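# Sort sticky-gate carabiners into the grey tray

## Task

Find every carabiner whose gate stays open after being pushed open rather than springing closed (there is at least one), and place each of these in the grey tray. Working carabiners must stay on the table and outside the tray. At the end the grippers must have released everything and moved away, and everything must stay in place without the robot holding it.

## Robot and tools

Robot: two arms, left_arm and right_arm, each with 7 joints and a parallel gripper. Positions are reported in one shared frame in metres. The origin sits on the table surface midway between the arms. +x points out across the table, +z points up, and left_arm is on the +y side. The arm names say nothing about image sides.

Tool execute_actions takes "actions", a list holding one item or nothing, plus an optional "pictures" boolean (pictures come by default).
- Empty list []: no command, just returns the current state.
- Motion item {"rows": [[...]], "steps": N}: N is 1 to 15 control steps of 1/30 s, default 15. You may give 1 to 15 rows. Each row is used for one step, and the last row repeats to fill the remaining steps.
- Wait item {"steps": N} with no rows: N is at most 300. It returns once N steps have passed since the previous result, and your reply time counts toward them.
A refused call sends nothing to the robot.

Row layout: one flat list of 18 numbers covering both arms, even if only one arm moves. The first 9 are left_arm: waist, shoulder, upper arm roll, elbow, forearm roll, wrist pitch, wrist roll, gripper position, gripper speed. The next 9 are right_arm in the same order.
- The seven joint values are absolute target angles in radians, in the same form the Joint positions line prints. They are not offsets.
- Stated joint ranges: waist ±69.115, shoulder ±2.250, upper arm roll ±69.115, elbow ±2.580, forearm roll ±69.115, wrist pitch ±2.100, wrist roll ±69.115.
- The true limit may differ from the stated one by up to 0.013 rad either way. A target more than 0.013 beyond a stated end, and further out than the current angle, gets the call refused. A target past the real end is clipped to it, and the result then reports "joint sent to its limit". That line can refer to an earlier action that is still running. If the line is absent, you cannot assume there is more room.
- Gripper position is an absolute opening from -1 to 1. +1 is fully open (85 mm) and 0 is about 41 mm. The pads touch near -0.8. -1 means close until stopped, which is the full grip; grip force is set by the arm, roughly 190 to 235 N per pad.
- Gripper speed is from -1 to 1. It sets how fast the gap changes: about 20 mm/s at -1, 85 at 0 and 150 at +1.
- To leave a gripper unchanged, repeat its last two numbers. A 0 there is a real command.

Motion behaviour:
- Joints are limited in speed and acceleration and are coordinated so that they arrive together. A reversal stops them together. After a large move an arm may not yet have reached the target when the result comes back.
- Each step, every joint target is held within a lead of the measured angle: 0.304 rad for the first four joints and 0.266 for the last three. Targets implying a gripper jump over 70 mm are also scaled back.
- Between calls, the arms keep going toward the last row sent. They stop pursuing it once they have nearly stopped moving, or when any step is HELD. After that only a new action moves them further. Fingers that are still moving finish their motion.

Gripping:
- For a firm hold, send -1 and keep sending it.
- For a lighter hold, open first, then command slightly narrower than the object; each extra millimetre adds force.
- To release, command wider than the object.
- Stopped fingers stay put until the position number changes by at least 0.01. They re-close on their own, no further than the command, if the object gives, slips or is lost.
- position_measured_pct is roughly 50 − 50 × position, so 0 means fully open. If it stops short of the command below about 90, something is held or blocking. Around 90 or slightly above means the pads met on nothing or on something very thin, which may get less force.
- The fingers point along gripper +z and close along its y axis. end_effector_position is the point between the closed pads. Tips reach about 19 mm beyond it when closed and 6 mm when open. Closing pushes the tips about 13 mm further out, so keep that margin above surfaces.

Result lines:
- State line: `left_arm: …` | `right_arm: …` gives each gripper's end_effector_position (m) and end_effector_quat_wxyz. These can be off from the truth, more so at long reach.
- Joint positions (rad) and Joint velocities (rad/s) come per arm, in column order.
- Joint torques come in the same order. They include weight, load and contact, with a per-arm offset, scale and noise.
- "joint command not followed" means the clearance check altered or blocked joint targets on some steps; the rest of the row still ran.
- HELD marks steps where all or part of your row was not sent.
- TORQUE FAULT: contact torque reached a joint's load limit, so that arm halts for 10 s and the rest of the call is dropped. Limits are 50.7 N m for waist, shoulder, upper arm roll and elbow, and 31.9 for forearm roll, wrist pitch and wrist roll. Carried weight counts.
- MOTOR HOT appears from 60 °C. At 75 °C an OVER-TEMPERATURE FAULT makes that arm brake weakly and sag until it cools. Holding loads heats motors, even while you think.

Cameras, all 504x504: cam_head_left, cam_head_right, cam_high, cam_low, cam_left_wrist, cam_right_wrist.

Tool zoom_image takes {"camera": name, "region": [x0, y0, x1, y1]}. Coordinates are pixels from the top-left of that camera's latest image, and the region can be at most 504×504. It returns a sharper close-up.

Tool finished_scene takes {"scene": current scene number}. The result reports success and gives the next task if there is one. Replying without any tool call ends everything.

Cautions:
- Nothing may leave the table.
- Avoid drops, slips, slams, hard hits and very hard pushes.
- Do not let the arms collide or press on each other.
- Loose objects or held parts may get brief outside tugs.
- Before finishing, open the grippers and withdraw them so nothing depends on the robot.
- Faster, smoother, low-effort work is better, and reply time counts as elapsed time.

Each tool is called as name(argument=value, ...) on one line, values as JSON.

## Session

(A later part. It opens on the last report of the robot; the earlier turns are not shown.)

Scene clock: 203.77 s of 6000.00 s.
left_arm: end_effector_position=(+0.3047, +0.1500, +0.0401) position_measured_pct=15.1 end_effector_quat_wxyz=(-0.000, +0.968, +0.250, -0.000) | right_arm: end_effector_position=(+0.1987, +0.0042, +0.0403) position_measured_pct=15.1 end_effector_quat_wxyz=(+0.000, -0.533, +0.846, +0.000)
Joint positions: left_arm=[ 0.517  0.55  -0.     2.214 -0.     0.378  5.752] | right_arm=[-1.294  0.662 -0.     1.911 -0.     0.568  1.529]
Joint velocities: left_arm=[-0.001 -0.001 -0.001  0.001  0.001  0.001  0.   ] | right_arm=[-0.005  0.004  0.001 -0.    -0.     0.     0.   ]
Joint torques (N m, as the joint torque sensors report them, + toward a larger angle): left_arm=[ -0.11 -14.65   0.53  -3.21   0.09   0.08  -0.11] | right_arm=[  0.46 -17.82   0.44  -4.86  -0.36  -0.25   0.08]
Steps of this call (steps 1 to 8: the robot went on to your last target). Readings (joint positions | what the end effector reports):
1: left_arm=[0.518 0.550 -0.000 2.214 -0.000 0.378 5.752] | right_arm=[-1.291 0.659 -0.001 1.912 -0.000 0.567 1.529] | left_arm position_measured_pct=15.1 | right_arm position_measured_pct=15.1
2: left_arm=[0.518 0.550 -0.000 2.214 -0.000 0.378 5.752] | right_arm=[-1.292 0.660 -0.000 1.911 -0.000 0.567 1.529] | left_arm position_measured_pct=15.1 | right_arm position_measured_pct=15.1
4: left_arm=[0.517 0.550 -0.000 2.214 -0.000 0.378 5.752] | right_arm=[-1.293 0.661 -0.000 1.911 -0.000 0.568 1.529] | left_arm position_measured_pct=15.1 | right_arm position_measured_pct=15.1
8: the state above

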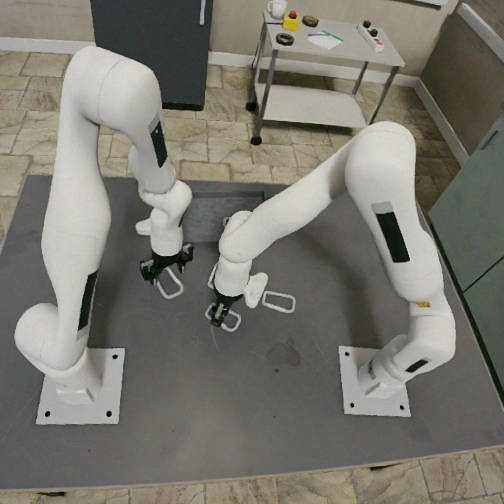

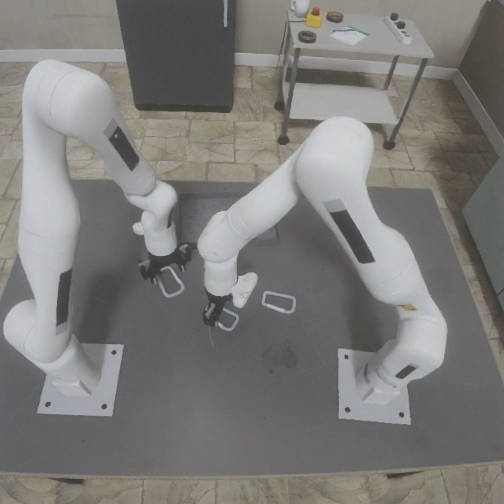

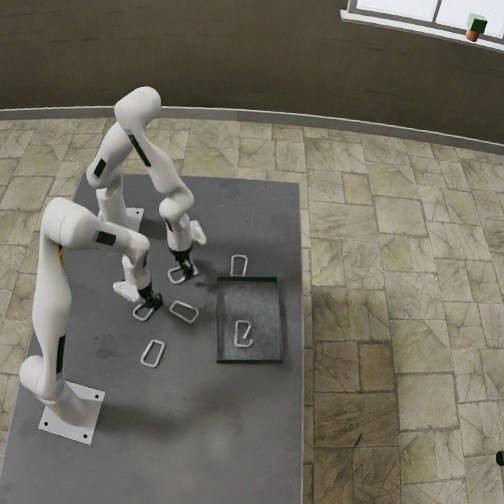

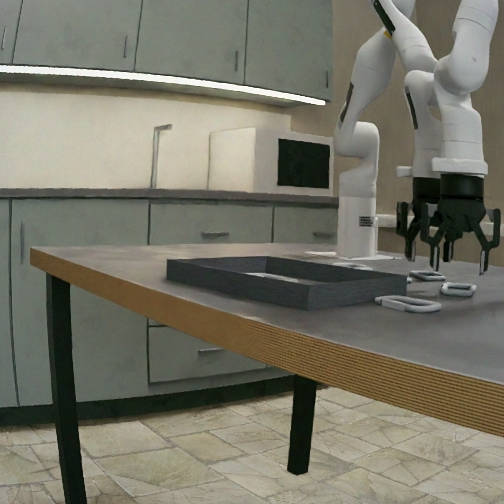

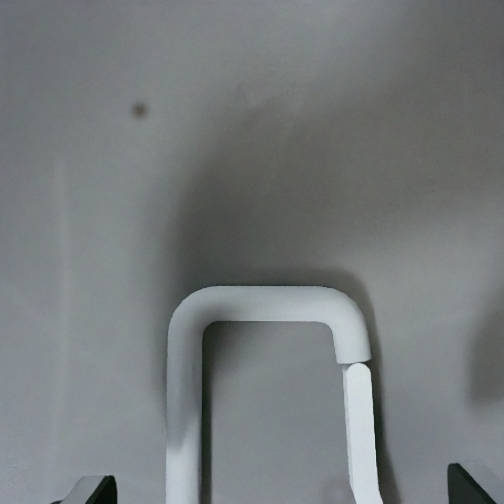

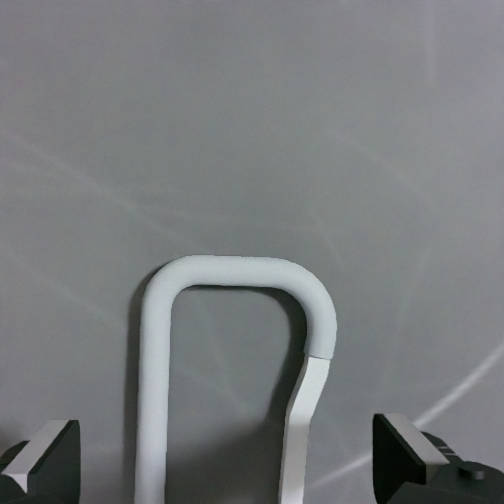

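execute_actions(actions=[{"rows":[[0.505,0.6114,0,2.2259,0,0.3043,5.72,0.65,0, -1.295,0.7143,0,1.9104,0,0.5169,1.48,0.6,0]],"steps":10}], pictures=false)

execute_actions(actions=[{"rows":[[0.505,0.6114,0,2.2259,0,0.3043,5.72,0.04,0, -1.295,0.7143,0,1.9104,0,0.5169,1.48,-0.06,0]],"steps":15}])

execute_actions(actions=[{"rows":[[0.505,0.6114,0,2.2259,0,0.3043,5.72,0.7,0.2, -1.295,0.7143,0,1.9104,0,0.5169,1.48,0.65,0.2]],"steps":14}])

Scene clock: 209.50 s of 6000.00 s.
left_arm: end_effector_position=(+0.3075, +0.1529, +0.0189) position_measured_pct=17.5 end_effector_quat_wxyz=(+0.001, +0.971, +0.240, +0.001) | right_arm: end_effector_position=(+0.1999, +0.0074, +0.0189) position_measured_pct=19.8 end_effector_quat_wxyz=(+0.001, -0.513, +0.859, +0.001)
Joint positions: left_arm=[ 0.505  0.609 -0.     2.226 -0.     0.304  5.72 ] | right_arm=[-1.295  0.713 -0.     1.91  -0.     0.517  1.48 ]
Joint velocities: left_arm=[-0.004  0.019  0.003  0.001  0.    -0.003 -0.001] | right_arm=[ 0.001  0.016 -0.    -0.     0.001 -0.001 -0.001]
Joint torques (N m, as the joint torque sensors report them, + toward a larger angle): left_arm=[ -0.13 -15.21   0.64  -2.94  -0.05   0.09  -0.08] | right_arm=[  0.47 -17.8    0.19  -4.43  -0.3   -0.25   0.14]
Steps of this call (steps 1 to 15: the robot went on to your last target; steps 16 to 90: nothing new was sent; then 2.40 s passed at rest; steps 91 to 100: all 10 steps of this action). Readings (joint positions | what the end effector reports):
91: left_arm=[0.517 0.551 0.000 2.214 0.000 0.377 5.752] | right_arm=[-1.295 0.664 0.000 1.911 -0.000 0.567 1.528] | left_arm position_measured_pct=15.1 | right_arm position_measured_pct=15.1
92: left_arm=[0.515 0.558 0.000 2.215 0.000 0.370 5.749] | right_arm=[-1.295 0.671 0.000 1.911 0.000 0.562 1.524] | left_arm position_measured_pct=15.5 | right_arm position_measured_pct=15.5
94: left_arm=[0.510 0.586 0.000 2.220 0.000 0.340 5.736] | right_arm=[-1.295 0.697 0.000 1.910 0.000 0.538 1.501] | left_arm position_measured_pct=17.1 | right_arm position_measured_pct=18.7
98: left_arm=[0.506 0.608 -0.000 2.226 -0.000 0.305 5.720] | right_arm=[-1.295 0.711 -0.000 1.911 -0.000 0.517 1.480] | left_arm position_measured_pct=17.5 | right_arm position_measured_pct=19.8
100: the state above

Scene clock: 210.00 s of 6000.00 s.
left_arm: end_effector_position=(+0.3071, +0.1535, +0.0189) position_measured_pct=46.8 end_effector_quat_wxyz=(+0.000, +0.971, +0.240, +0.000) | right_arm: end_effector_position=(+0.2008, +0.0076, +0.0192) position_measured_pct=51.6 end_effector_quat_wxyz=(+0.001, -0.512, +0.859, +0.000)
Joint positions: left_arm=[ 0.505  0.609 -0.     2.226 -0.     0.305  5.72 ] | right_arm=[-1.294  0.712  0.001  1.91   0.001  0.517  1.48 ]
Joint velocities: left_arm=[ 0.    -0.002  0.002  0.    -0.001 -0.001 -0.   ] | right_arm=[0.003 0.001 0.003 0.003 0.    0.003 0.   ]
Joint torques (N m, as the joint torque sensors report them, + toward a larger angle): left_arm=[  0.44 -13.15   0.72  -3.1    0.09  -0.39  -0.09] | right_arm=[ -0.29 -16.29  -0.43  -4.03  -0.61  -0.69   0.08]
Steps of this call (steps 1 to 15: all 15 steps of this action). Readings (joint positions | what the end effector reports):
1: left_arm=[0.505 0.610 -0.000 2.226 0.000 0.304 5.720] | right_arm=[-1.295 0.713 -0.000 1.910 0.000 0.517 1.480] | left_arm position_measured_pct=17.5 | right_arm position_measured_pct=19.8
2: left_arm=[0.505 0.610 -0.000 2.226 0.000 0.304 5.720] | right_arm=[-1.295 0.713 0.000 1.910 0.000 0.517 1.480] | left_arm position_measured_pct=18.3 | right_arm position_measured_pct=20.6
4: left_arm=[0.505 0.611 -0.000 2.226 -0.000 0.304 5.720] | right_arm=[-1.295 0.714 0.000 1.910 0.000 0.517 1.480] | left_arm position_measured_pct=22.2 | right_arm position_measured_pct=24.6
8: left_arm=[0.505 0.611 -0.000 2.226 -0.000 0.304 5.720] | right_arm=[-1.295 0.714 0.000 1.910 0.000 0.517 1.480] | left_arm position_measured_pct=33.7 | right_arm position_measured_pct=36.1
15: the state above

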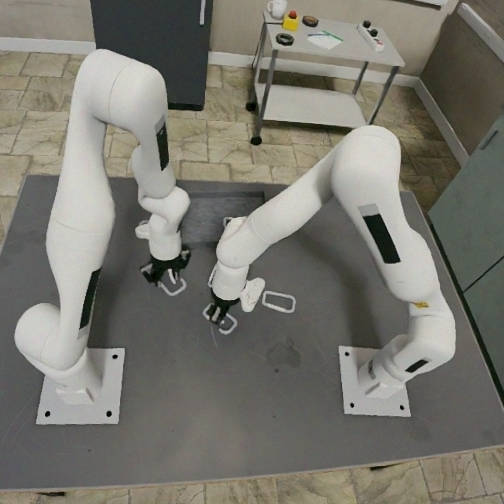

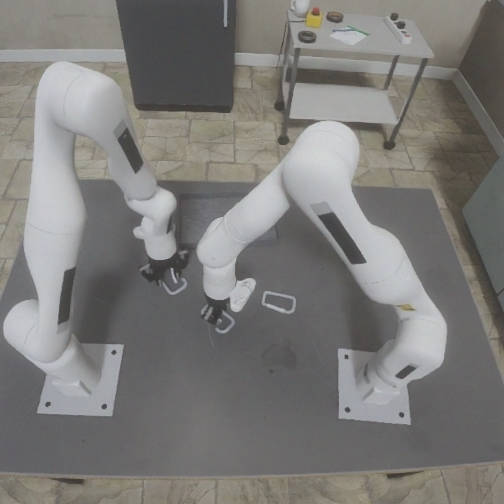

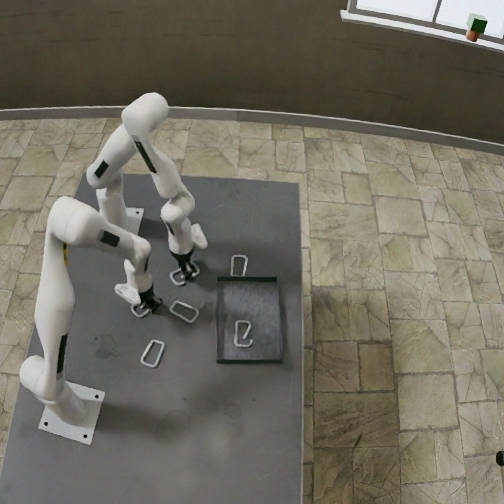

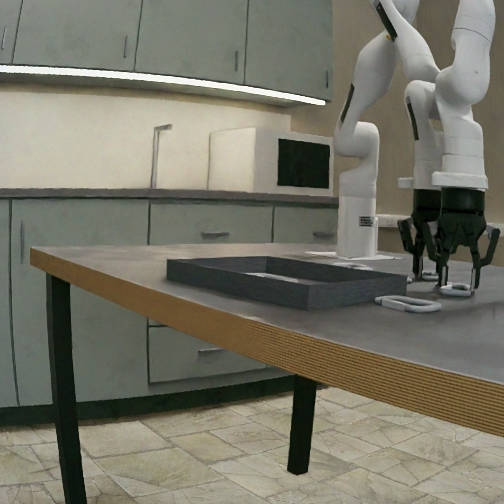

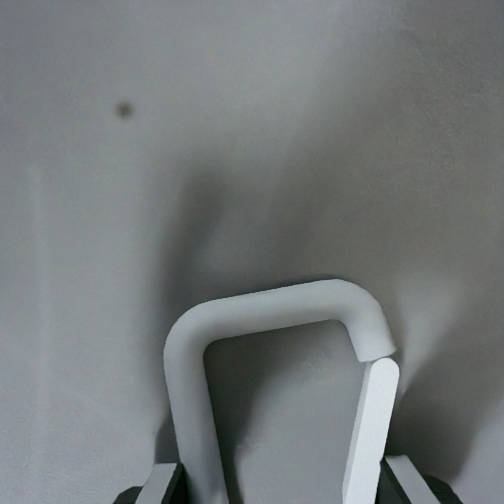

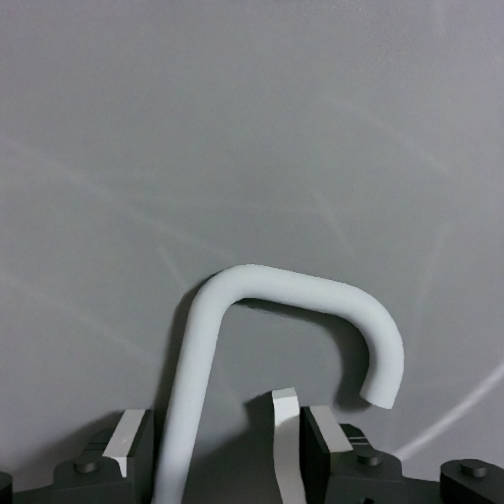

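Scene clock: 210.47 s of 6000.00 s.
left_arm: end_effector_position=(+0.3070, +0.1534, +0.0182) position_measured_pct=15.5 end_effector_quat_wxyz=(+0.000, +0.971, +0.240, +0.000) | right_arm: end_effector_position=(+0.1997, +0.0070, +0.0182) position_measured_pct=18.3 end_effector_quat_wxyz=(+0.000, -0.513, +0.859, +0.000)
Joint positions: left_arm=[0.505 0.611 0.    2.226 0.    0.304 5.72 ] | right_arm=[-1.295  0.714  0.     1.91  -0.     0.517  1.48 ]
Joint velocities: left_arm=[-0.     0.     0.001 -0.001  0.001  0.    -0.001] | right_arm=[-0.001  0.    -0.     0.    -0.001  0.     0.   ]
Joint torques (N m, as the joint torque sensors report them, + toward a larger angle): left_arm=[  0.03 -14.82   0.45  -2.78   0.    -0.05  -0.3 ] | right_arm=[  0.58 -18.44   0.47  -4.39  -0.4   -0.36   0.08]
Steps of this call (steps 1 to 14: all 14 steps of this action). Readings (joint positions | what the end effector reports):
1: left_arm=[0.505 0.609 -0.000 2.226 -0.000 0.305 5.720] | right_arm=[-1.294 0.712 0.001 1.910 0.000 0.517 1.480] | left_arm position_measured_pct=46.8 | right_arm position_measured_pct=52.0
2: left_arm=[0.505 0.609 -0.000 2.226 -0.000 0.305 5.720] | right_arm=[-1.294 0.713 0.001 1.910 0.000 0.517 1.480] | left_arm position_measured_pct=46.4 | right_arm position_measured_pct=51.6
4: left_arm=[0.505 0.610 0.000 2.226 0.000 0.304 5.720] | right_arm=[-1.295 0.713 0.000 1.910 0.000 0.517 1.480] | left_arm position_measured_pct=41.7 | right_arm position_measured_pct=46.8
8: left_arm=[0.505 0.611 -0.000 2.226 -0.000 0.304 5.720] | right_arm=[-1.295 0.714 -0.000 1.910 -0.000 0.517 1.480] | left_arm position_measured_pct=28.6 | right_arm position_measured_pct=33.7
14: the state above

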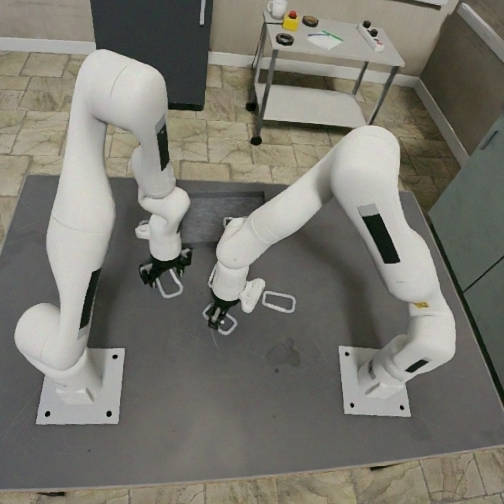

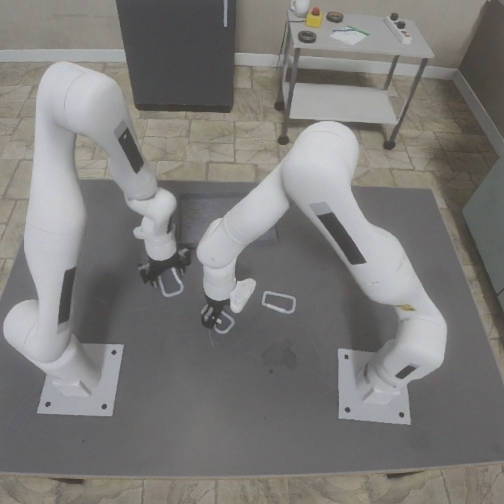

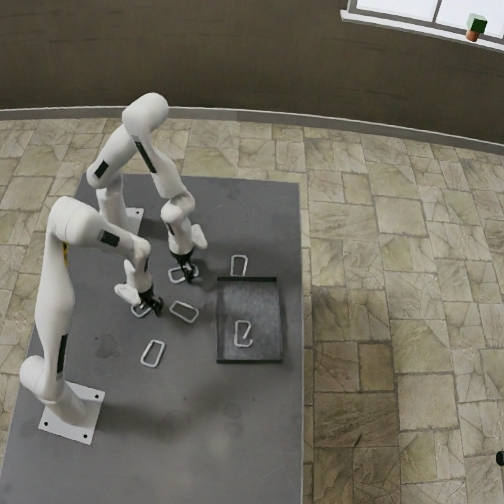

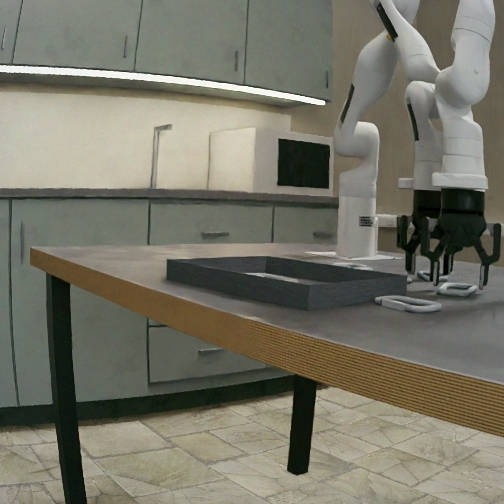

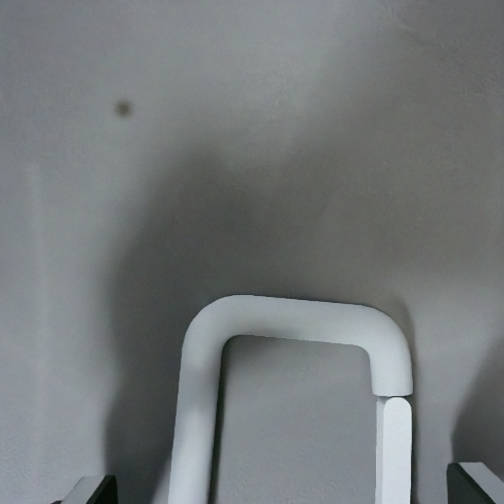

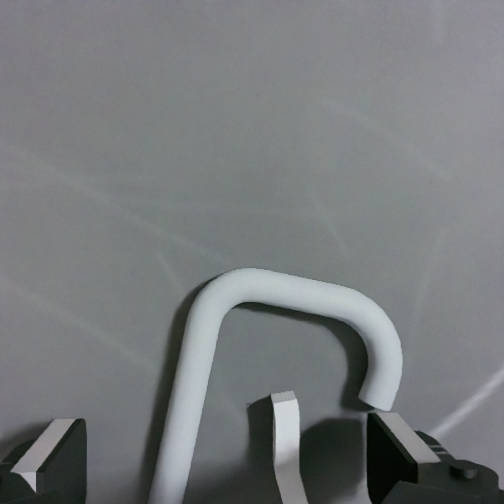

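execute_actions(actions=[{"rows":[[0.505,0.52,0,2.2,0,0.42,5.72,0.7,0.2, -1.295,0.668,0,1.901,0,0.572,1.48,0.65,0.2]],"steps":6}], pictures=false)

execute_actions(actions=[{"rows":[[-0.2,0.315,0,2.054,0,0.773,5.72,0.7,0.2, -1.34,0.6333,0,1.9865,0,0.5218,1.21,0.65,0.2]],"steps":15}])

Scene clock: 214.77 s of 6000.00 s.
left_arm: end_effector_position=(+0.3098, +0.1518, +0.0447) position_measured_pct=15.1 end_effector_quat_wxyz=(+0.002, +0.971, +0.240, +0.002) | right_arm: end_effector_position=(+0.1999, +0.0074, +0.0383) position_measured_pct=17.9 end_effector_quat_wxyz=(+0.000, -0.513, +0.859, +0.000)
Joint positions: left_arm=[ 0.505  0.539  0.     2.206 -0.     0.392  5.72 ] | right_arm=[-1.295  0.671  0.     1.901  0.     0.569  1.48 ]
Joint velocities: left_arm=[ 0.    -0.36   0.003 -0.133  0.001  0.549 -0.   ] | right_arm=[ 0.002 -0.02   0.001 -0.021  0.     0.101 -0.   ]
Joint torques (N m, as the joint torque sensors report them, + toward a larger angle): left_arm=[ -0.19 -11.37   0.5   -2.73   0.    -0.07   0.03] | right_arm=[  0.38 -14.6    0.46  -3.62  -0.33  -0.23   0.13]
Steps of this call (steps 1 to 15: the robot went on to your last target; steps 16 to 90: nothing new was sent; then 1.10 s passed at rest; steps 91 to 96: all 6 steps of this action). Readings (joint positions | what the end effector reports):
91: left_arm=[0.505 0.610 -0.000 2.226 0.000 0.305 5.720] | right_arm=[-1.295 0.713 -0.000 1.910 0.000 0.518 1.480] | left_arm position_measured_pct=15.1 | right_arm position_measured_pct=17.9
92: left_arm=[0.505 0.603 -0.000 2.224 0.000 0.312 5.720] | right_arm=[-1.295 0.706 -0.000 1.910 0.000 0.524 1.480] | left_arm position_measured_pct=15.1 | right_arm position_measured_pct=17.9
94: left_arm=[0.505 0.574 -0.000 2.217 0.000 0.346 5.720] | right_arm=[-1.295 0.681 -0.000 1.905 -0.000 0.552 1.480] | left_arm position_measured_pct=15.1 | right_arm position_measured_pct=17.9
96: the state above

Scene clock: 215.27 s of 6000.00 s.
left_arm: end_effector_position=(+0.3738, +0.2705, +0.1283) position_measured_pct=15.1 end_effector_quat_wxyz=(+0.002, +0.906, +0.423, +0.003) | right_arm: end_effector_position=(+0.1735, -0.0087, +0.0399) position_measured_pct=17.9 end_effector_quat_wxyz=(-0.000, -0.413, +0.911, -0.000)
Joint positions: left_arm=[0.117 0.356 0.001 2.082 0.    0.698 5.72 ] | right_arm=[-1.339  0.634 -0.     1.986  0.     0.522  1.21 ]
Joint velocities: left_arm=[-1.047 -0.171 -0.001 -0.129  0.     0.336  0.   ] | right_arm=[-0.007 -0.007 -0.     0.001 -0.    -0.002 -0.   ]
Joint torques (N m, as the joint torque sensors report them, + toward a larger angle): left_arm=[  0.24 -12.63  -0.04  -4.96   0.02   0.38  -0.11] | right_arm=[  0.42 -17.09   0.37  -4.72  -0.3   -0.04   0.06]
Steps of this call (steps 1 to 15: all 15 steps of this action). Readings (joint positions | what the end effector reports):
1: left_arm=[0.504 0.527 0.000 2.202 0.000 0.409 5.720] | right_arm=[-1.295 0.670 0.000 1.901 0.000 0.570 1.479] | left_arm position_measured_pct=15.1 | right_arm position_measured_pct=17.9
2: left_arm=[0.497 0.511 0.001 2.197 0.000 0.429 5.720] | right_arm=[-1.298 0.668 0.001 1.905 0.000 0.568 1.469] | left_arm position_measured_pct=15.1 | right_arm position_measured_pct=17.9
4: left_arm=[0.468 0.478 0.002 2.178 0.000 0.472 5.720] | right_arm=[-1.307 0.659 0.001 1.922 0.000 0.557 1.419] | left_arm position_measured_pct=15.1 | right_arm position_measured_pct=17.9
8: left_arm=[0.353 0.419 0.001 2.131 0.000 0.572 5.720] | right_arm=[-1.332 0.640 -0.000 1.970 -0.000 0.531 1.262] | left_arm position_measured_pct=15.1 | right_arm position_measured_pct=17.9
15: the state above

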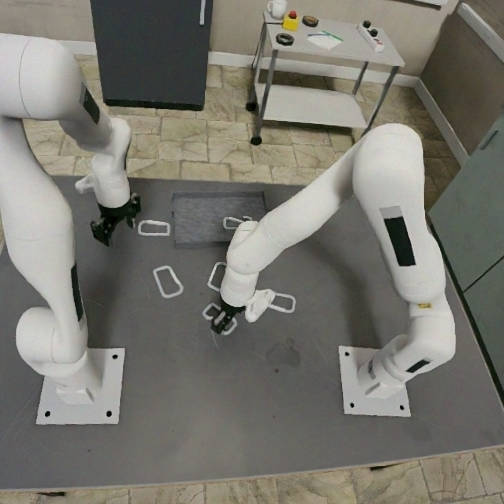

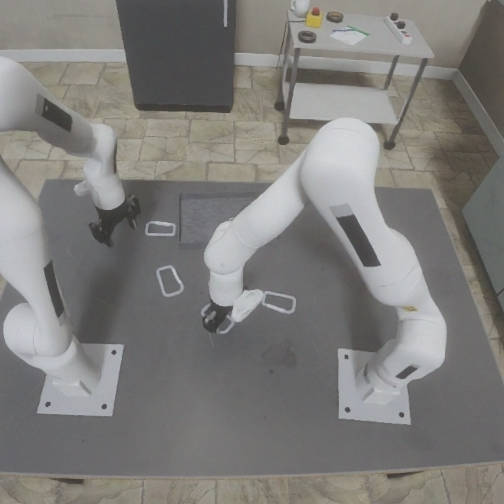

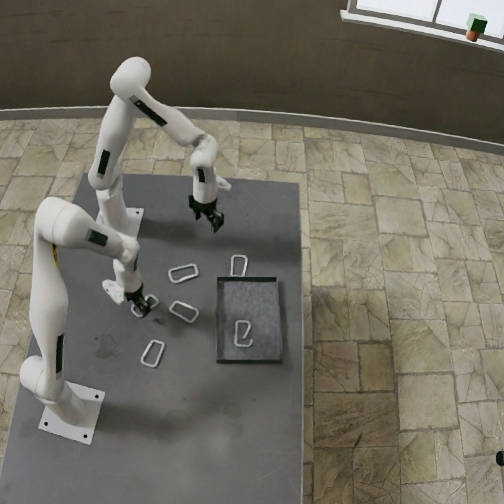

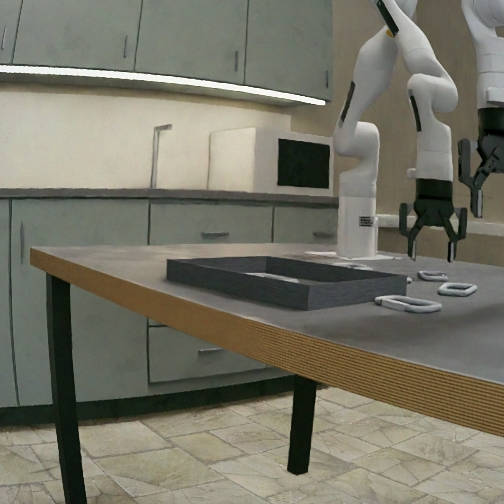

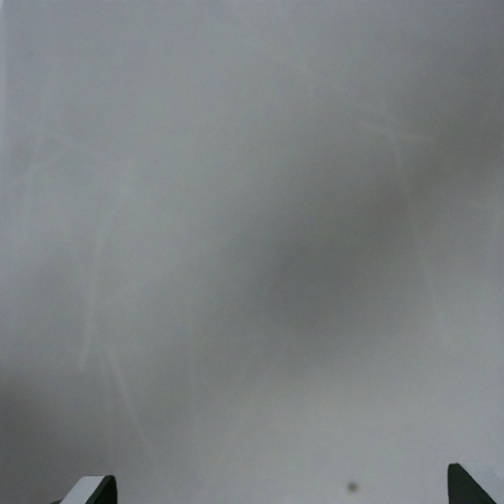

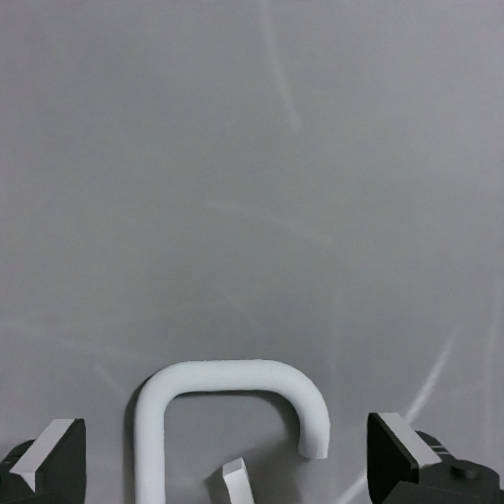

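execute_actions(actions=[{"rows":[[-0.2,0.315,0,2.054,0,0.773,5.72,0.7,0.2, -1.34,0.6852,0,1.9967,0,0.4597,1.21,0.65,0]],"steps":10}], pictures=false)

execute_actions(actions=[{"rows":[[-0.2,0.315,0,2.054,0,0.773,5.72,0.7,0.2, -1.34,0.6852,0,1.9967,0,0.4597,1.21,0.15,0]],"steps":12}], pictures=false)

execute_actions(actions=[{"rows":[[-0.2,0.315,0,2.054,0,0.773,5.72,0.7,0.2, -1.34,0.58,0,1.96,0,0.60,1.21,0.15,0]],"steps":7}], pictures=false)

execute_actions(actions=[{"rows":[[-0.2,0.315,0,2.054,0,0.773,5.72,0.7,0.2, -1.2,0.65,0,1.73,0,0.76,1.1,0.15,0]],"steps":10}])

execute_actions(actions=[{"rows":[[-0.2,0.315,0,2.054,0,0.773,5.72,0.7,0.2, -1.08,0.755,0,1.50,0,0.885,1.0,0.15,0]],"steps":8}], pictures=false)

execute_actions(actions=[{"rows":[[-0.2,0.315,0,2.054,0,0.773,5.72,0.7,0.2, -0.98,0.875,0,1.24,0,1.026,0.9,0.15,0]],"steps":8}], pictures=false)

execute_actions(actions=[{"rows":[[-0.2,0.315,0,2.054,0,0.773,5.72,0.7,0.2, -0.8987,1.0185,0,0.9409,0,1.1822,0.80,0.15,0]],"steps":15}])

Scene clock: 224.53 s of 6000.00 s.
left_arm: end_effector_position=(+0.3767, +0.3815, +0.1485) position_measured_pct=15.1 end_effector_quat_wxyz=(-0.000, +0.828, +0.561, -0.000) | right_arm: end_effector_position=(+0.1734, -0.0079, +0.0183) position_measured_pct=17.9 end_effector_quat_wxyz=(+0.001, -0.413, +0.911, +0.001)
Joint positions: left_arm=[-0.2    0.315  0.     2.054  0.     0.773  5.72 ] | right_arm=[-1.34   0.683 -0.     1.997  0.     0.46   1.21 ]
Joint velocities: left_arm=[-0.     0.    -0.001 -0.     0.     0.     0.001] | right_arm=[-0.     0.016  0.001  0.001  0.001 -0.002 -0.   ]
Joint torques (N m, as the joint torque sensors report them, + toward a larger angle): left_arm=[  0.07 -13.37   0.28  -6.15   0.07   0.16  -0.08] | right_arm=[  0.47 -17.32   0.35  -3.92  -0.34  -0.47   0.07]
Steps of this call (steps 1 to 30: the robot went on to your last target; steps 31 to 90: nothing new was sent; then 5.93 s passed at rest; steps 91 to 100: all 10 steps of this action). Readings (joint positions | what the end effector reports):
91: left_arm=[-0.200 0.315 0.000 2.054 0.000 0.773 5.720] | right_arm=[-1.340 0.635 0.000 1.987 -0.000 0.521 1.210] | left_arm position_measured_pct=15.1 | right_arm position_measured_pct=17.9
92: left_arm=[-0.200 0.315 0.000 2.054 0.000 0.773 5.720] | right_arm=[-1.340 0.642 0.000 1.987 -0.000 0.515 1.210] | left_arm position_measured_pct=15.1 | right_arm position_measured_pct=17.9
94: left_arm=[-0.200 0.315 0.000 2.054 -0.000 0.773 5.720] | right_arm=[-1.340 0.668 0.000 1.992 0.000 0.485 1.210] | left_arm position_measured_pct=15.1 | right_arm position_measured_pct=17.9
98: left_arm=[-0.200 0.315 0.000 2.054 -0.000 0.773 5.720] | right_arm=[-1.340 0.682 -0.000 1.997 -0.000 0.460 1.210] | left_arm position_measured_pct=15.1 | right_arm position_measured_pct=17.9
100: the state above

Scene clock: 224.93 s of 6000.00 s.
left_arm: end_effector_position=(+0.3767, +0.3815, +0.1485) position_measured_pct=15.1 end_effector_quat_wxyz=(-0.000, +0.828, +0.561, -0.000) | right_arm: end_effector_position=(+0.1733, -0.0083, +0.0186) position_measured_pct=36.9 end_effector_quat_wxyz=(+0.000, -0.413, +0.911, +0.000)
Joint positions: left_arm=[-0.2    0.315  0.     2.054  0.     0.773  5.72 ] | right_arm=[-1.34   0.683  0.     1.997  0.     0.461  1.21 ]
Joint velocities: left_arm=[ 0.     0.     0.002  0.001 -0.001  0.    -0.   ] | right_arm=[-0.001 -0.001  0.001  0.001  0.001 -0.002 -0.   ]
Joint torques (N m, as the joint torque sensors report them, + toward a larger angle): left_arm=[  0.2  -13.25   0.38  -6.09  -0.04   0.12   0.05] | right_arm=[  0.51 -15.49   0.38  -4.25  -0.37  -1.02   0.05]
Steps of this call (steps 1 to 12: all 12 steps of this action). Readings (joint positions | what the end effector reports):
1: left_arm=[-0.200 0.315 0.000 2.054 -0.000 0.773 5.720] | right_arm=[-1.340 0.684 -0.000 1.997 0.000 0.460 1.210] | left_arm position_measured_pct=15.1 | right_arm position_measured_pct=17.9
2: left_arm=[-0.200 0.315 0.000 2.054 0.000 0.773 5.720] | right_arm=[-1.340 0.684 0.000 1.997 0.000 0.460 1.210] | left_arm position_measured_pct=15.1 | right_arm position_measured_pct=18.3
4: left_arm=[-0.200 0.315 0.000 2.054 0.000 0.773 5.720] | right_arm=[-1.340 0.685 -0.000 1.997 0.000 0.460 1.210] | left_arm position_measured_pct=15.1 | right_arm position_measured_pct=22.6
8: left_arm=[-0.200 0.315 0.000 2.054 0.000 0.773 5.720] | right_arm=[-1.340 0.684 0.000 1.997 0.000 0.461 1.210] | left_arm position_measured_pct=15.1 | right_arm position_measured_pct=33.7
12: the state above

Scene clock: 225.17 s of 6000.00 s.
left_arm: end_effector_position=(+0.3767, +0.3815, +0.1485) position_measured_pct=15.1 end_effector_quat_wxyz=(-0.000, +0.828, +0.561, -0.000) | right_arm: end_effector_position=(+0.1746, -0.0046, +0.0594) position_measured_pct=36.9 end_effector_quat_wxyz=(+0.001, -0.413, +0.911, +0.001)
Joint positions: left_arm=[-0.2    0.315  0.     2.054  0.     0.773  5.72 ] | right_arm=[-1.34   0.595  0.     1.965 -0.     0.578  1.21 ]
Joint velocities: left_arm=[-0.    -0.    -0.002 -0.002 -0.    -0.001 -0.001] | right_arm=[ 0.    -0.289  0.001 -0.139  0.     0.508 -0.   ]
Joint torques (N m, as the joint torque sensors report them, + toward a larger angle): left_arm=[  0.21 -13.32   0.03  -6.16  -0.24  -0.1    0.  ] | right_arm=[  0.41 -12.8    0.34  -3.65  -0.27   0.02   0.1 ]
Steps of this call (steps 1 to 7: all 7 steps of this action). Readings (joint positions | what the end effector reports):
1: left_arm=[-0.200 0.315 0.000 2.054 0.000 0.773 5.720] | right_arm=[-1.340 0.681 0.000 1.997 0.000 0.462 1.210] | left_arm position_measured_pct=15.1 | right_arm position_measured_pct=36.9
2: left_arm=[-0.200 0.315 0.000 2.054 0.000 0.773 5.720] | right_arm=[-1.340 0.675 -0.000 1.995 0.000 0.468 1.210] | left_arm position_measured_pct=15.1 | right_arm position_measured_pct=36.9
4: left_arm=[-0.200 0.315 0.000 2.054 0.000 0.773 5.720] | right_arm=[-1.340 0.646 -0.000 1.986 -0.000 0.504 1.210] | left_arm position_measured_pct=15.1 | right_arm position_measured_pct=36.9
7: the state above

Scene clock: 225.50 s of 6000.00 s.
left_arm: end_effector_position=(+0.3767, +0.3815, +0.1485) position_measured_pct=15.1 end_effector_quat_wxyz=(-0.000, +0.828, +0.561, -0.000) | right_arm: end_effector_position=(+0.2443, +0.0207, +0.0804) position_measured_pct=36.9 end_effector_quat_wxyz=(+0.001, -0.312, +0.950, -0.000)
Joint positions: left_arm=[-0.2    0.315  0.     2.054  0.     0.773  5.72 ] | right_arm=[-1.22   0.639  0.001  1.757  0.001  0.745  1.114]
Joint velocities: left_arm=[ 0.    -0.     0.001 -0.002  0.001  0.001 -0.   ] | right_arm=[ 0.296  0.172  0.014 -0.498  0.005  0.266 -0.275]
Joint torques (N m, as the joint torque sensors report them, + toward a larger angle): left_arm=[  0.09 -13.11   0.6   -6.32   0.07   0.1   -0.15] | right_arm=[ -1.4  -19.78  -1.11  -3.99  -0.67   0.22   0.04]
Steps of this call (steps 1 to 10: all 10 steps of this action). Readings (joint positions | what the end effector reports):
1: left_arm=[-0.200 0.315 0.000 2.054 0.000 0.773 5.720] | right_arm=[-1.339 0.588 -0.000 1.960 -0.000 0.593 1.210] | left_arm position_measured_pct=15.1 | right_arm position_measured_pct=36.9
2: left_arm=[-0.200 0.315 0.000 2.054 0.000 0.773 5.720] | right_arm=[-1.335 0.586 -0.001 1.952 -0.000 0.611 1.207] | left_arm position_measured_pct=15.1 | right_arm position_measured_pct=36.9
4: left_arm=[-0.200 0.315 0.000 2.054 -0.000 0.773 5.720] | right_arm=[-1.317 0.590 -0.002 1.919 -0.000 0.653 1.195] | left_arm position_measured_pct=15.1 | right_arm position_measured_pct=36.9
8: left_arm=[-0.200 0.315 0.000 2.054 0.000 0.773 5.720] | right_arm=[-1.246 0.622 -0.001 1.801 -0.000 0.722 1.139] | left_arm position_measured_pct=15.1 | right_arm position_measured_pct=36.9
10: the state above

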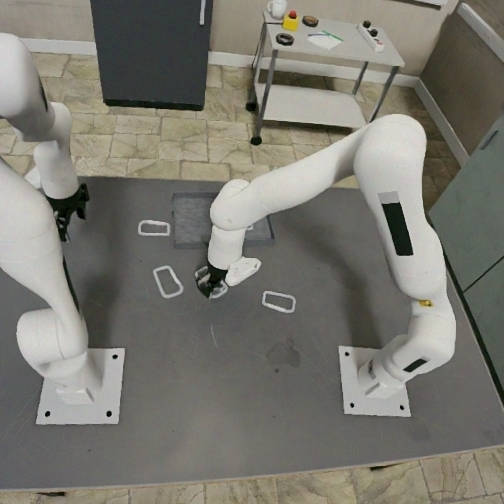

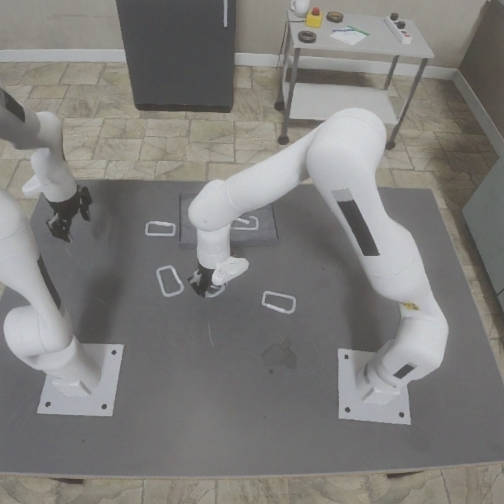

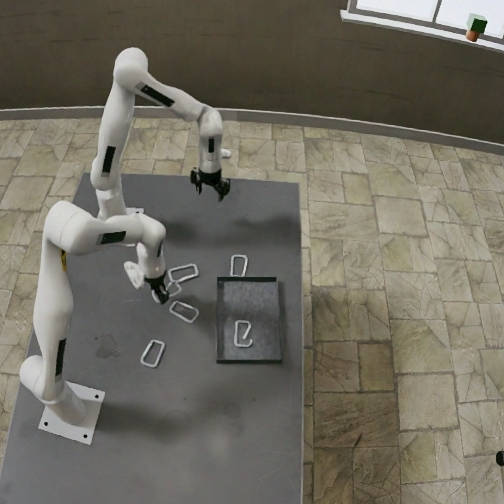

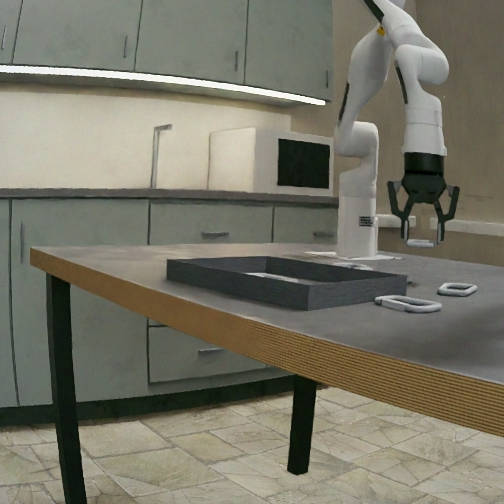

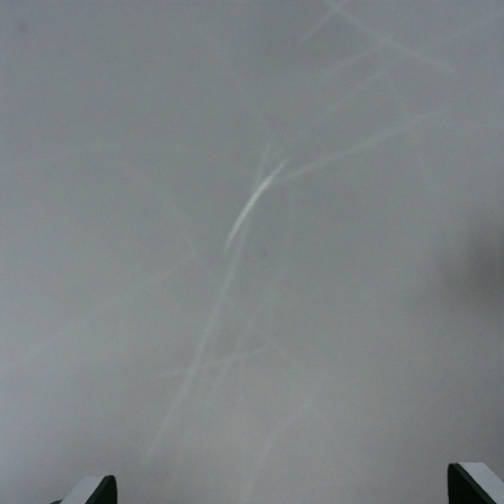

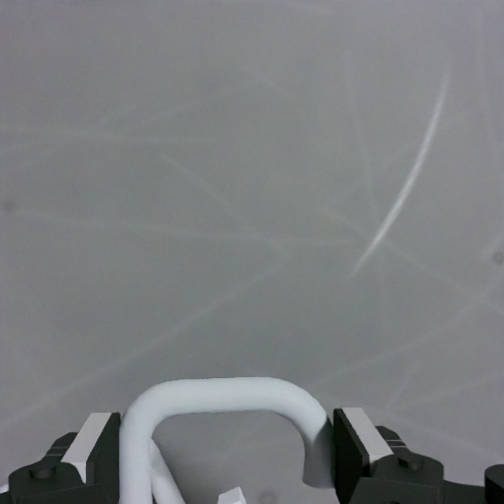

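Scene clock: 225.77 s of 6000.00 s.
left_arm: end_effector_position=(+0.3767, +0.3815, +0.1485) position_measured_pct=15.1 end_effector_quat_wxyz=(-0.000, +0.828, +0.561, -0.000) | right_arm: end_effector_position=(+0.3202, +0.0378, +0.0815) position_measured_pct=36.9 end_effector_quat_wxyz=(+0.001, -0.211, +0.978, +0.001)
Joint positions: left_arm=[-0.2    0.315 -0.     2.054  0.     0.773  5.72 ] | right_arm=[-1.105  0.733  0.001  1.547  0.     0.858  1.019]
Joint velocities: left_arm=[-0.     0.     0.     0.001 -0.001  0.001  0.   ] | right_arm=[ 0.308  0.263  0.01  -0.664  0.005  0.364 -0.279]
Joint torques (N m, as the joint torque sensors report them, + toward a larger angle): left_arm=[  0.29 -13.05   0.23  -6.33  -0.08   0.05  -0.16] | right_arm=[ -1.66 -21.61  -0.46  -5.8   -0.75  -0.12  -0.1 ]
Steps of this call (steps 1 to 8: all 8 steps of this action). Readings (joint positions | what the end effector reports):
1: left_arm=[-0.200 0.315 0.000 2.054 0.000 0.773 5.720] | right_arm=[-1.209 0.645 0.001 1.742 0.000 0.753 1.106] | left_arm position_measured_pct=15.1 | right_arm position_measured_pct=36.9
2: left_arm=[-0.200 0.315 0.000 2.054 -0.000 0.773 5.720] | right_arm=[-1.197 0.654 -0.000 1.722 -0.000 0.764 1.097] | left_arm position_measured_pct=15.1 | right_arm position_measured_pct=36.9
4: left_arm=[-0.200 0.315 0.000 2.054 0.000 0.773 5.720] | right_arm=[-1.163 0.680 -0.002 1.669 -0.001 0.793 1.071] | left_arm position_measured_pct=15.1 | right_arm position_measured_pct=36.9
8: the state above

Scene clock: 226.03 s of 6000.00 s.
left_arm: end_effector_position=(+0.3767, +0.3815, +0.1485) position_measured_pct=15.1 end_effector_quat_wxyz=(-0.000, +0.828, +0.561, -0.000) | right_arm: end_effector_position=(+0.3979, +0.0491, +0.0812) position_measured_pct=36.9 end_effector_quat_wxyz=(+0.001, -0.114, +0.994, +0.000)
Joint positions: left_arm=[-0.2    0.315  0.     2.054  0.     0.773  5.72 ] | right_arm=[-1.004  0.846  0.001  1.301  0.     0.993  0.923]
Joint velocities: left_arm=[ 0.    -0.    -0.    -0.001 -0.     0.     0.   ] | right_arm=[ 0.275  0.314  0.008 -0.757  0.001  0.41  -0.292]
Joint torques (N m, as the joint torque sensors report them, + toward a larger angle): left_arm=[  0.14 -13.46   0.23  -5.9    0.11  -0.07  -0.14] | right_arm=[ -0.86 -24.44  -0.53  -6.47  -0.28   0.23   0.38]
Steps of this call (steps 1 to 8: all 8 steps of this action). Readings (joint positions | what the end effector reports):
1: left_arm=[-0.200 0.315 0.000 2.054 0.000 0.773 5.720] | right_arm=[-1.094 0.742 0.001 1.526 0.000 0.870 1.010] | left_arm position_measured_pct=15.1 | right_arm position_measured_pct=36.9
2: left_arm=[-0.200 0.315 0.000 2.054 0.000 0.773 5.720] | right_arm=[-1.082 0.754 -0.000 1.501 -0.000 0.884 1.001] | left_arm position_measured_pct=15.1 | right_arm position_measured_pct=36.9
4: left_arm=[-0.200 0.315 0.000 2.054 0.000 0.773 5.720] | right_arm=[-1.054 0.786 -0.001 1.436 -0.000 0.920 0.975] | left_arm position_measured_pct=15.1 | right_arm position_measured_pct=36.9
8: the state above

Scene clock: 226.53 s of 6000.00 s.
left_arm: end_effector_position=(+0.3767, +0.3815, +0.1485) position_measured_pct=15.1 end_effector_quat_wxyz=(-0.000, +0.828, +0.561, -0.000) | right_arm: end_effector_position=(+0.4905, +0.0555, +0.0775) position_measured_pct=36.9 end_effector_quat_wxyz=(+0.001, -0.000, +1.000, +0.001)
Joint positions: left_arm=[-0.2    0.315  0.     2.054  0.     0.773  5.72 ] | right_arm=[-0.9    1.014  0.     0.942  0.     1.182  0.8  ]
Joint velocities: left_arm=[ 0.001  0.    -0.002  0.     0.001 -0.     0.   ] | right_arm=[ 0.009  0.032 -0.011 -0.021 -0.004  0.007 -0.001]
Joint torques (N m, as the joint torque sensors report them, + toward a larger angle): left_arm=[ -0.01 -13.35   0.15  -6.11  -0.16   0.02  -0.14] | right_arm=[  0.6  -26.46   0.35  -8.1   -0.09  -0.01   0.13]
Steps of this call (steps 1 to 15: all 15 steps of this action). Readings (joint positions | what the end effector reports):
1: left_arm=[-0.200 0.315 0.000 2.054 0.000 0.773 5.720] | right_arm=[-0.995 0.857 0.001 1.276 0.000 1.006 0.913] | left_arm position_measured_pct=15.1 | right_arm position_measured_pct=36.9
2: left_arm=[-0.200 0.315 0.000 2.054 -0.000 0.773 5.720] | right_arm=[-0.984 0.871 -0.000 1.248 -0.000 1.022 0.903] | left_arm position_measured_pct=15.1 | right_arm position_measured_pct=36.9
4: left_arm=[-0.200 0.315 0.000 2.054 -0.000 0.773 5.720] | right_arm=[-0.960 0.909 -0.001 1.176 -0.000 1.062 0.876] | left_arm position_measured_pct=15.1 | right_arm position_measured_pct=36.9
8: left_arm=[-0.200 0.315 0.000 2.054 0.000 0.773 5.720] | right_arm=[-0.920 0.979 0.001 1.024 0.000 1.141 0.826] | left_arm position_measured_pct=15.1 | right_arm position_measured_pct=36.9
15: the state above

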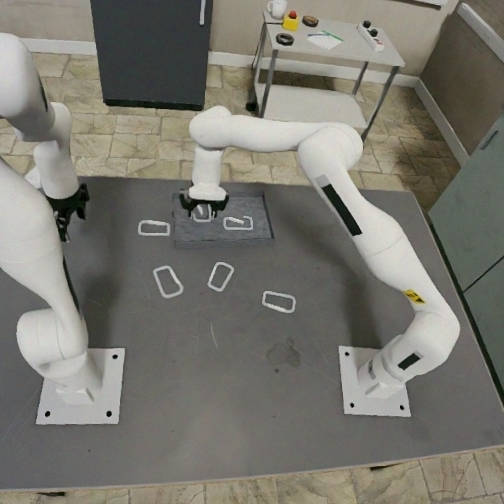

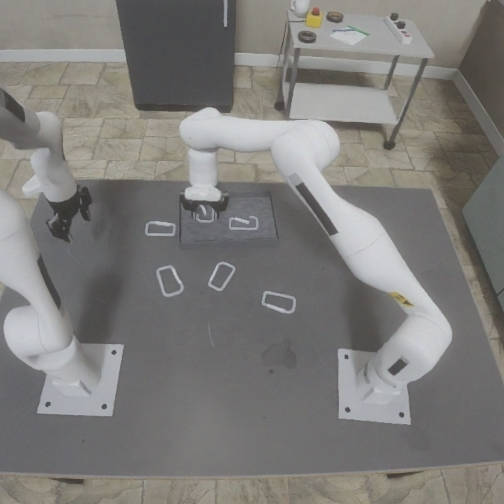

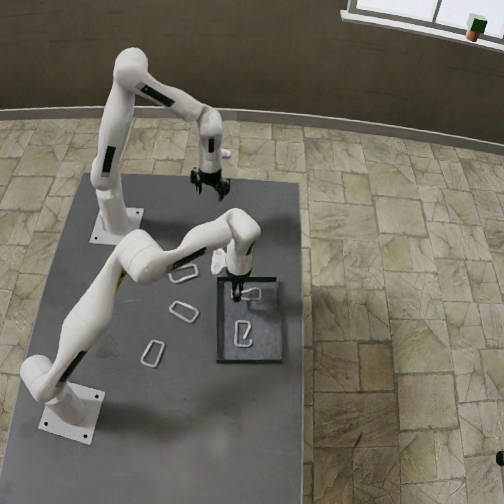

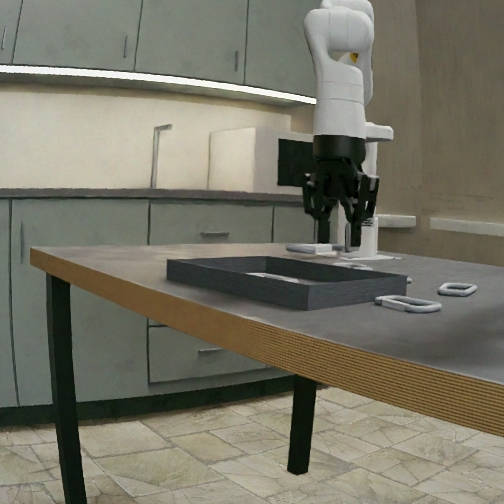

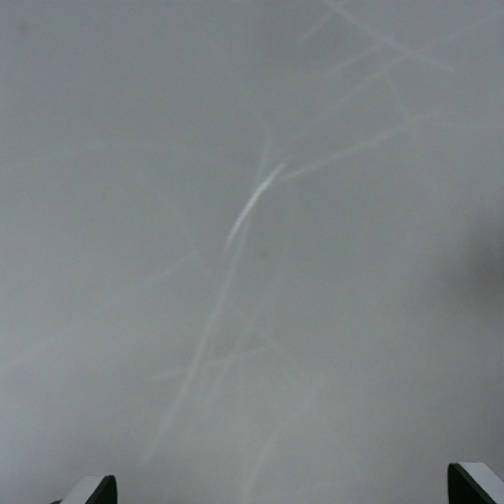

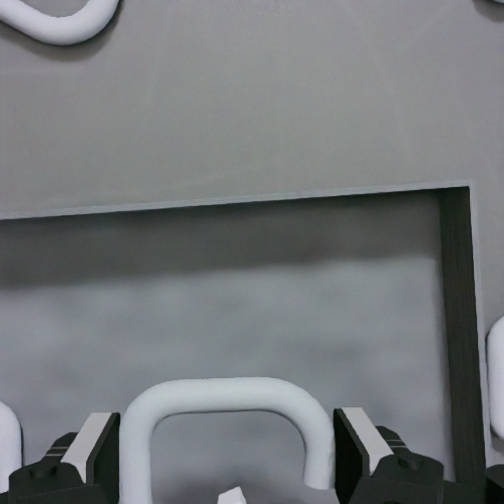

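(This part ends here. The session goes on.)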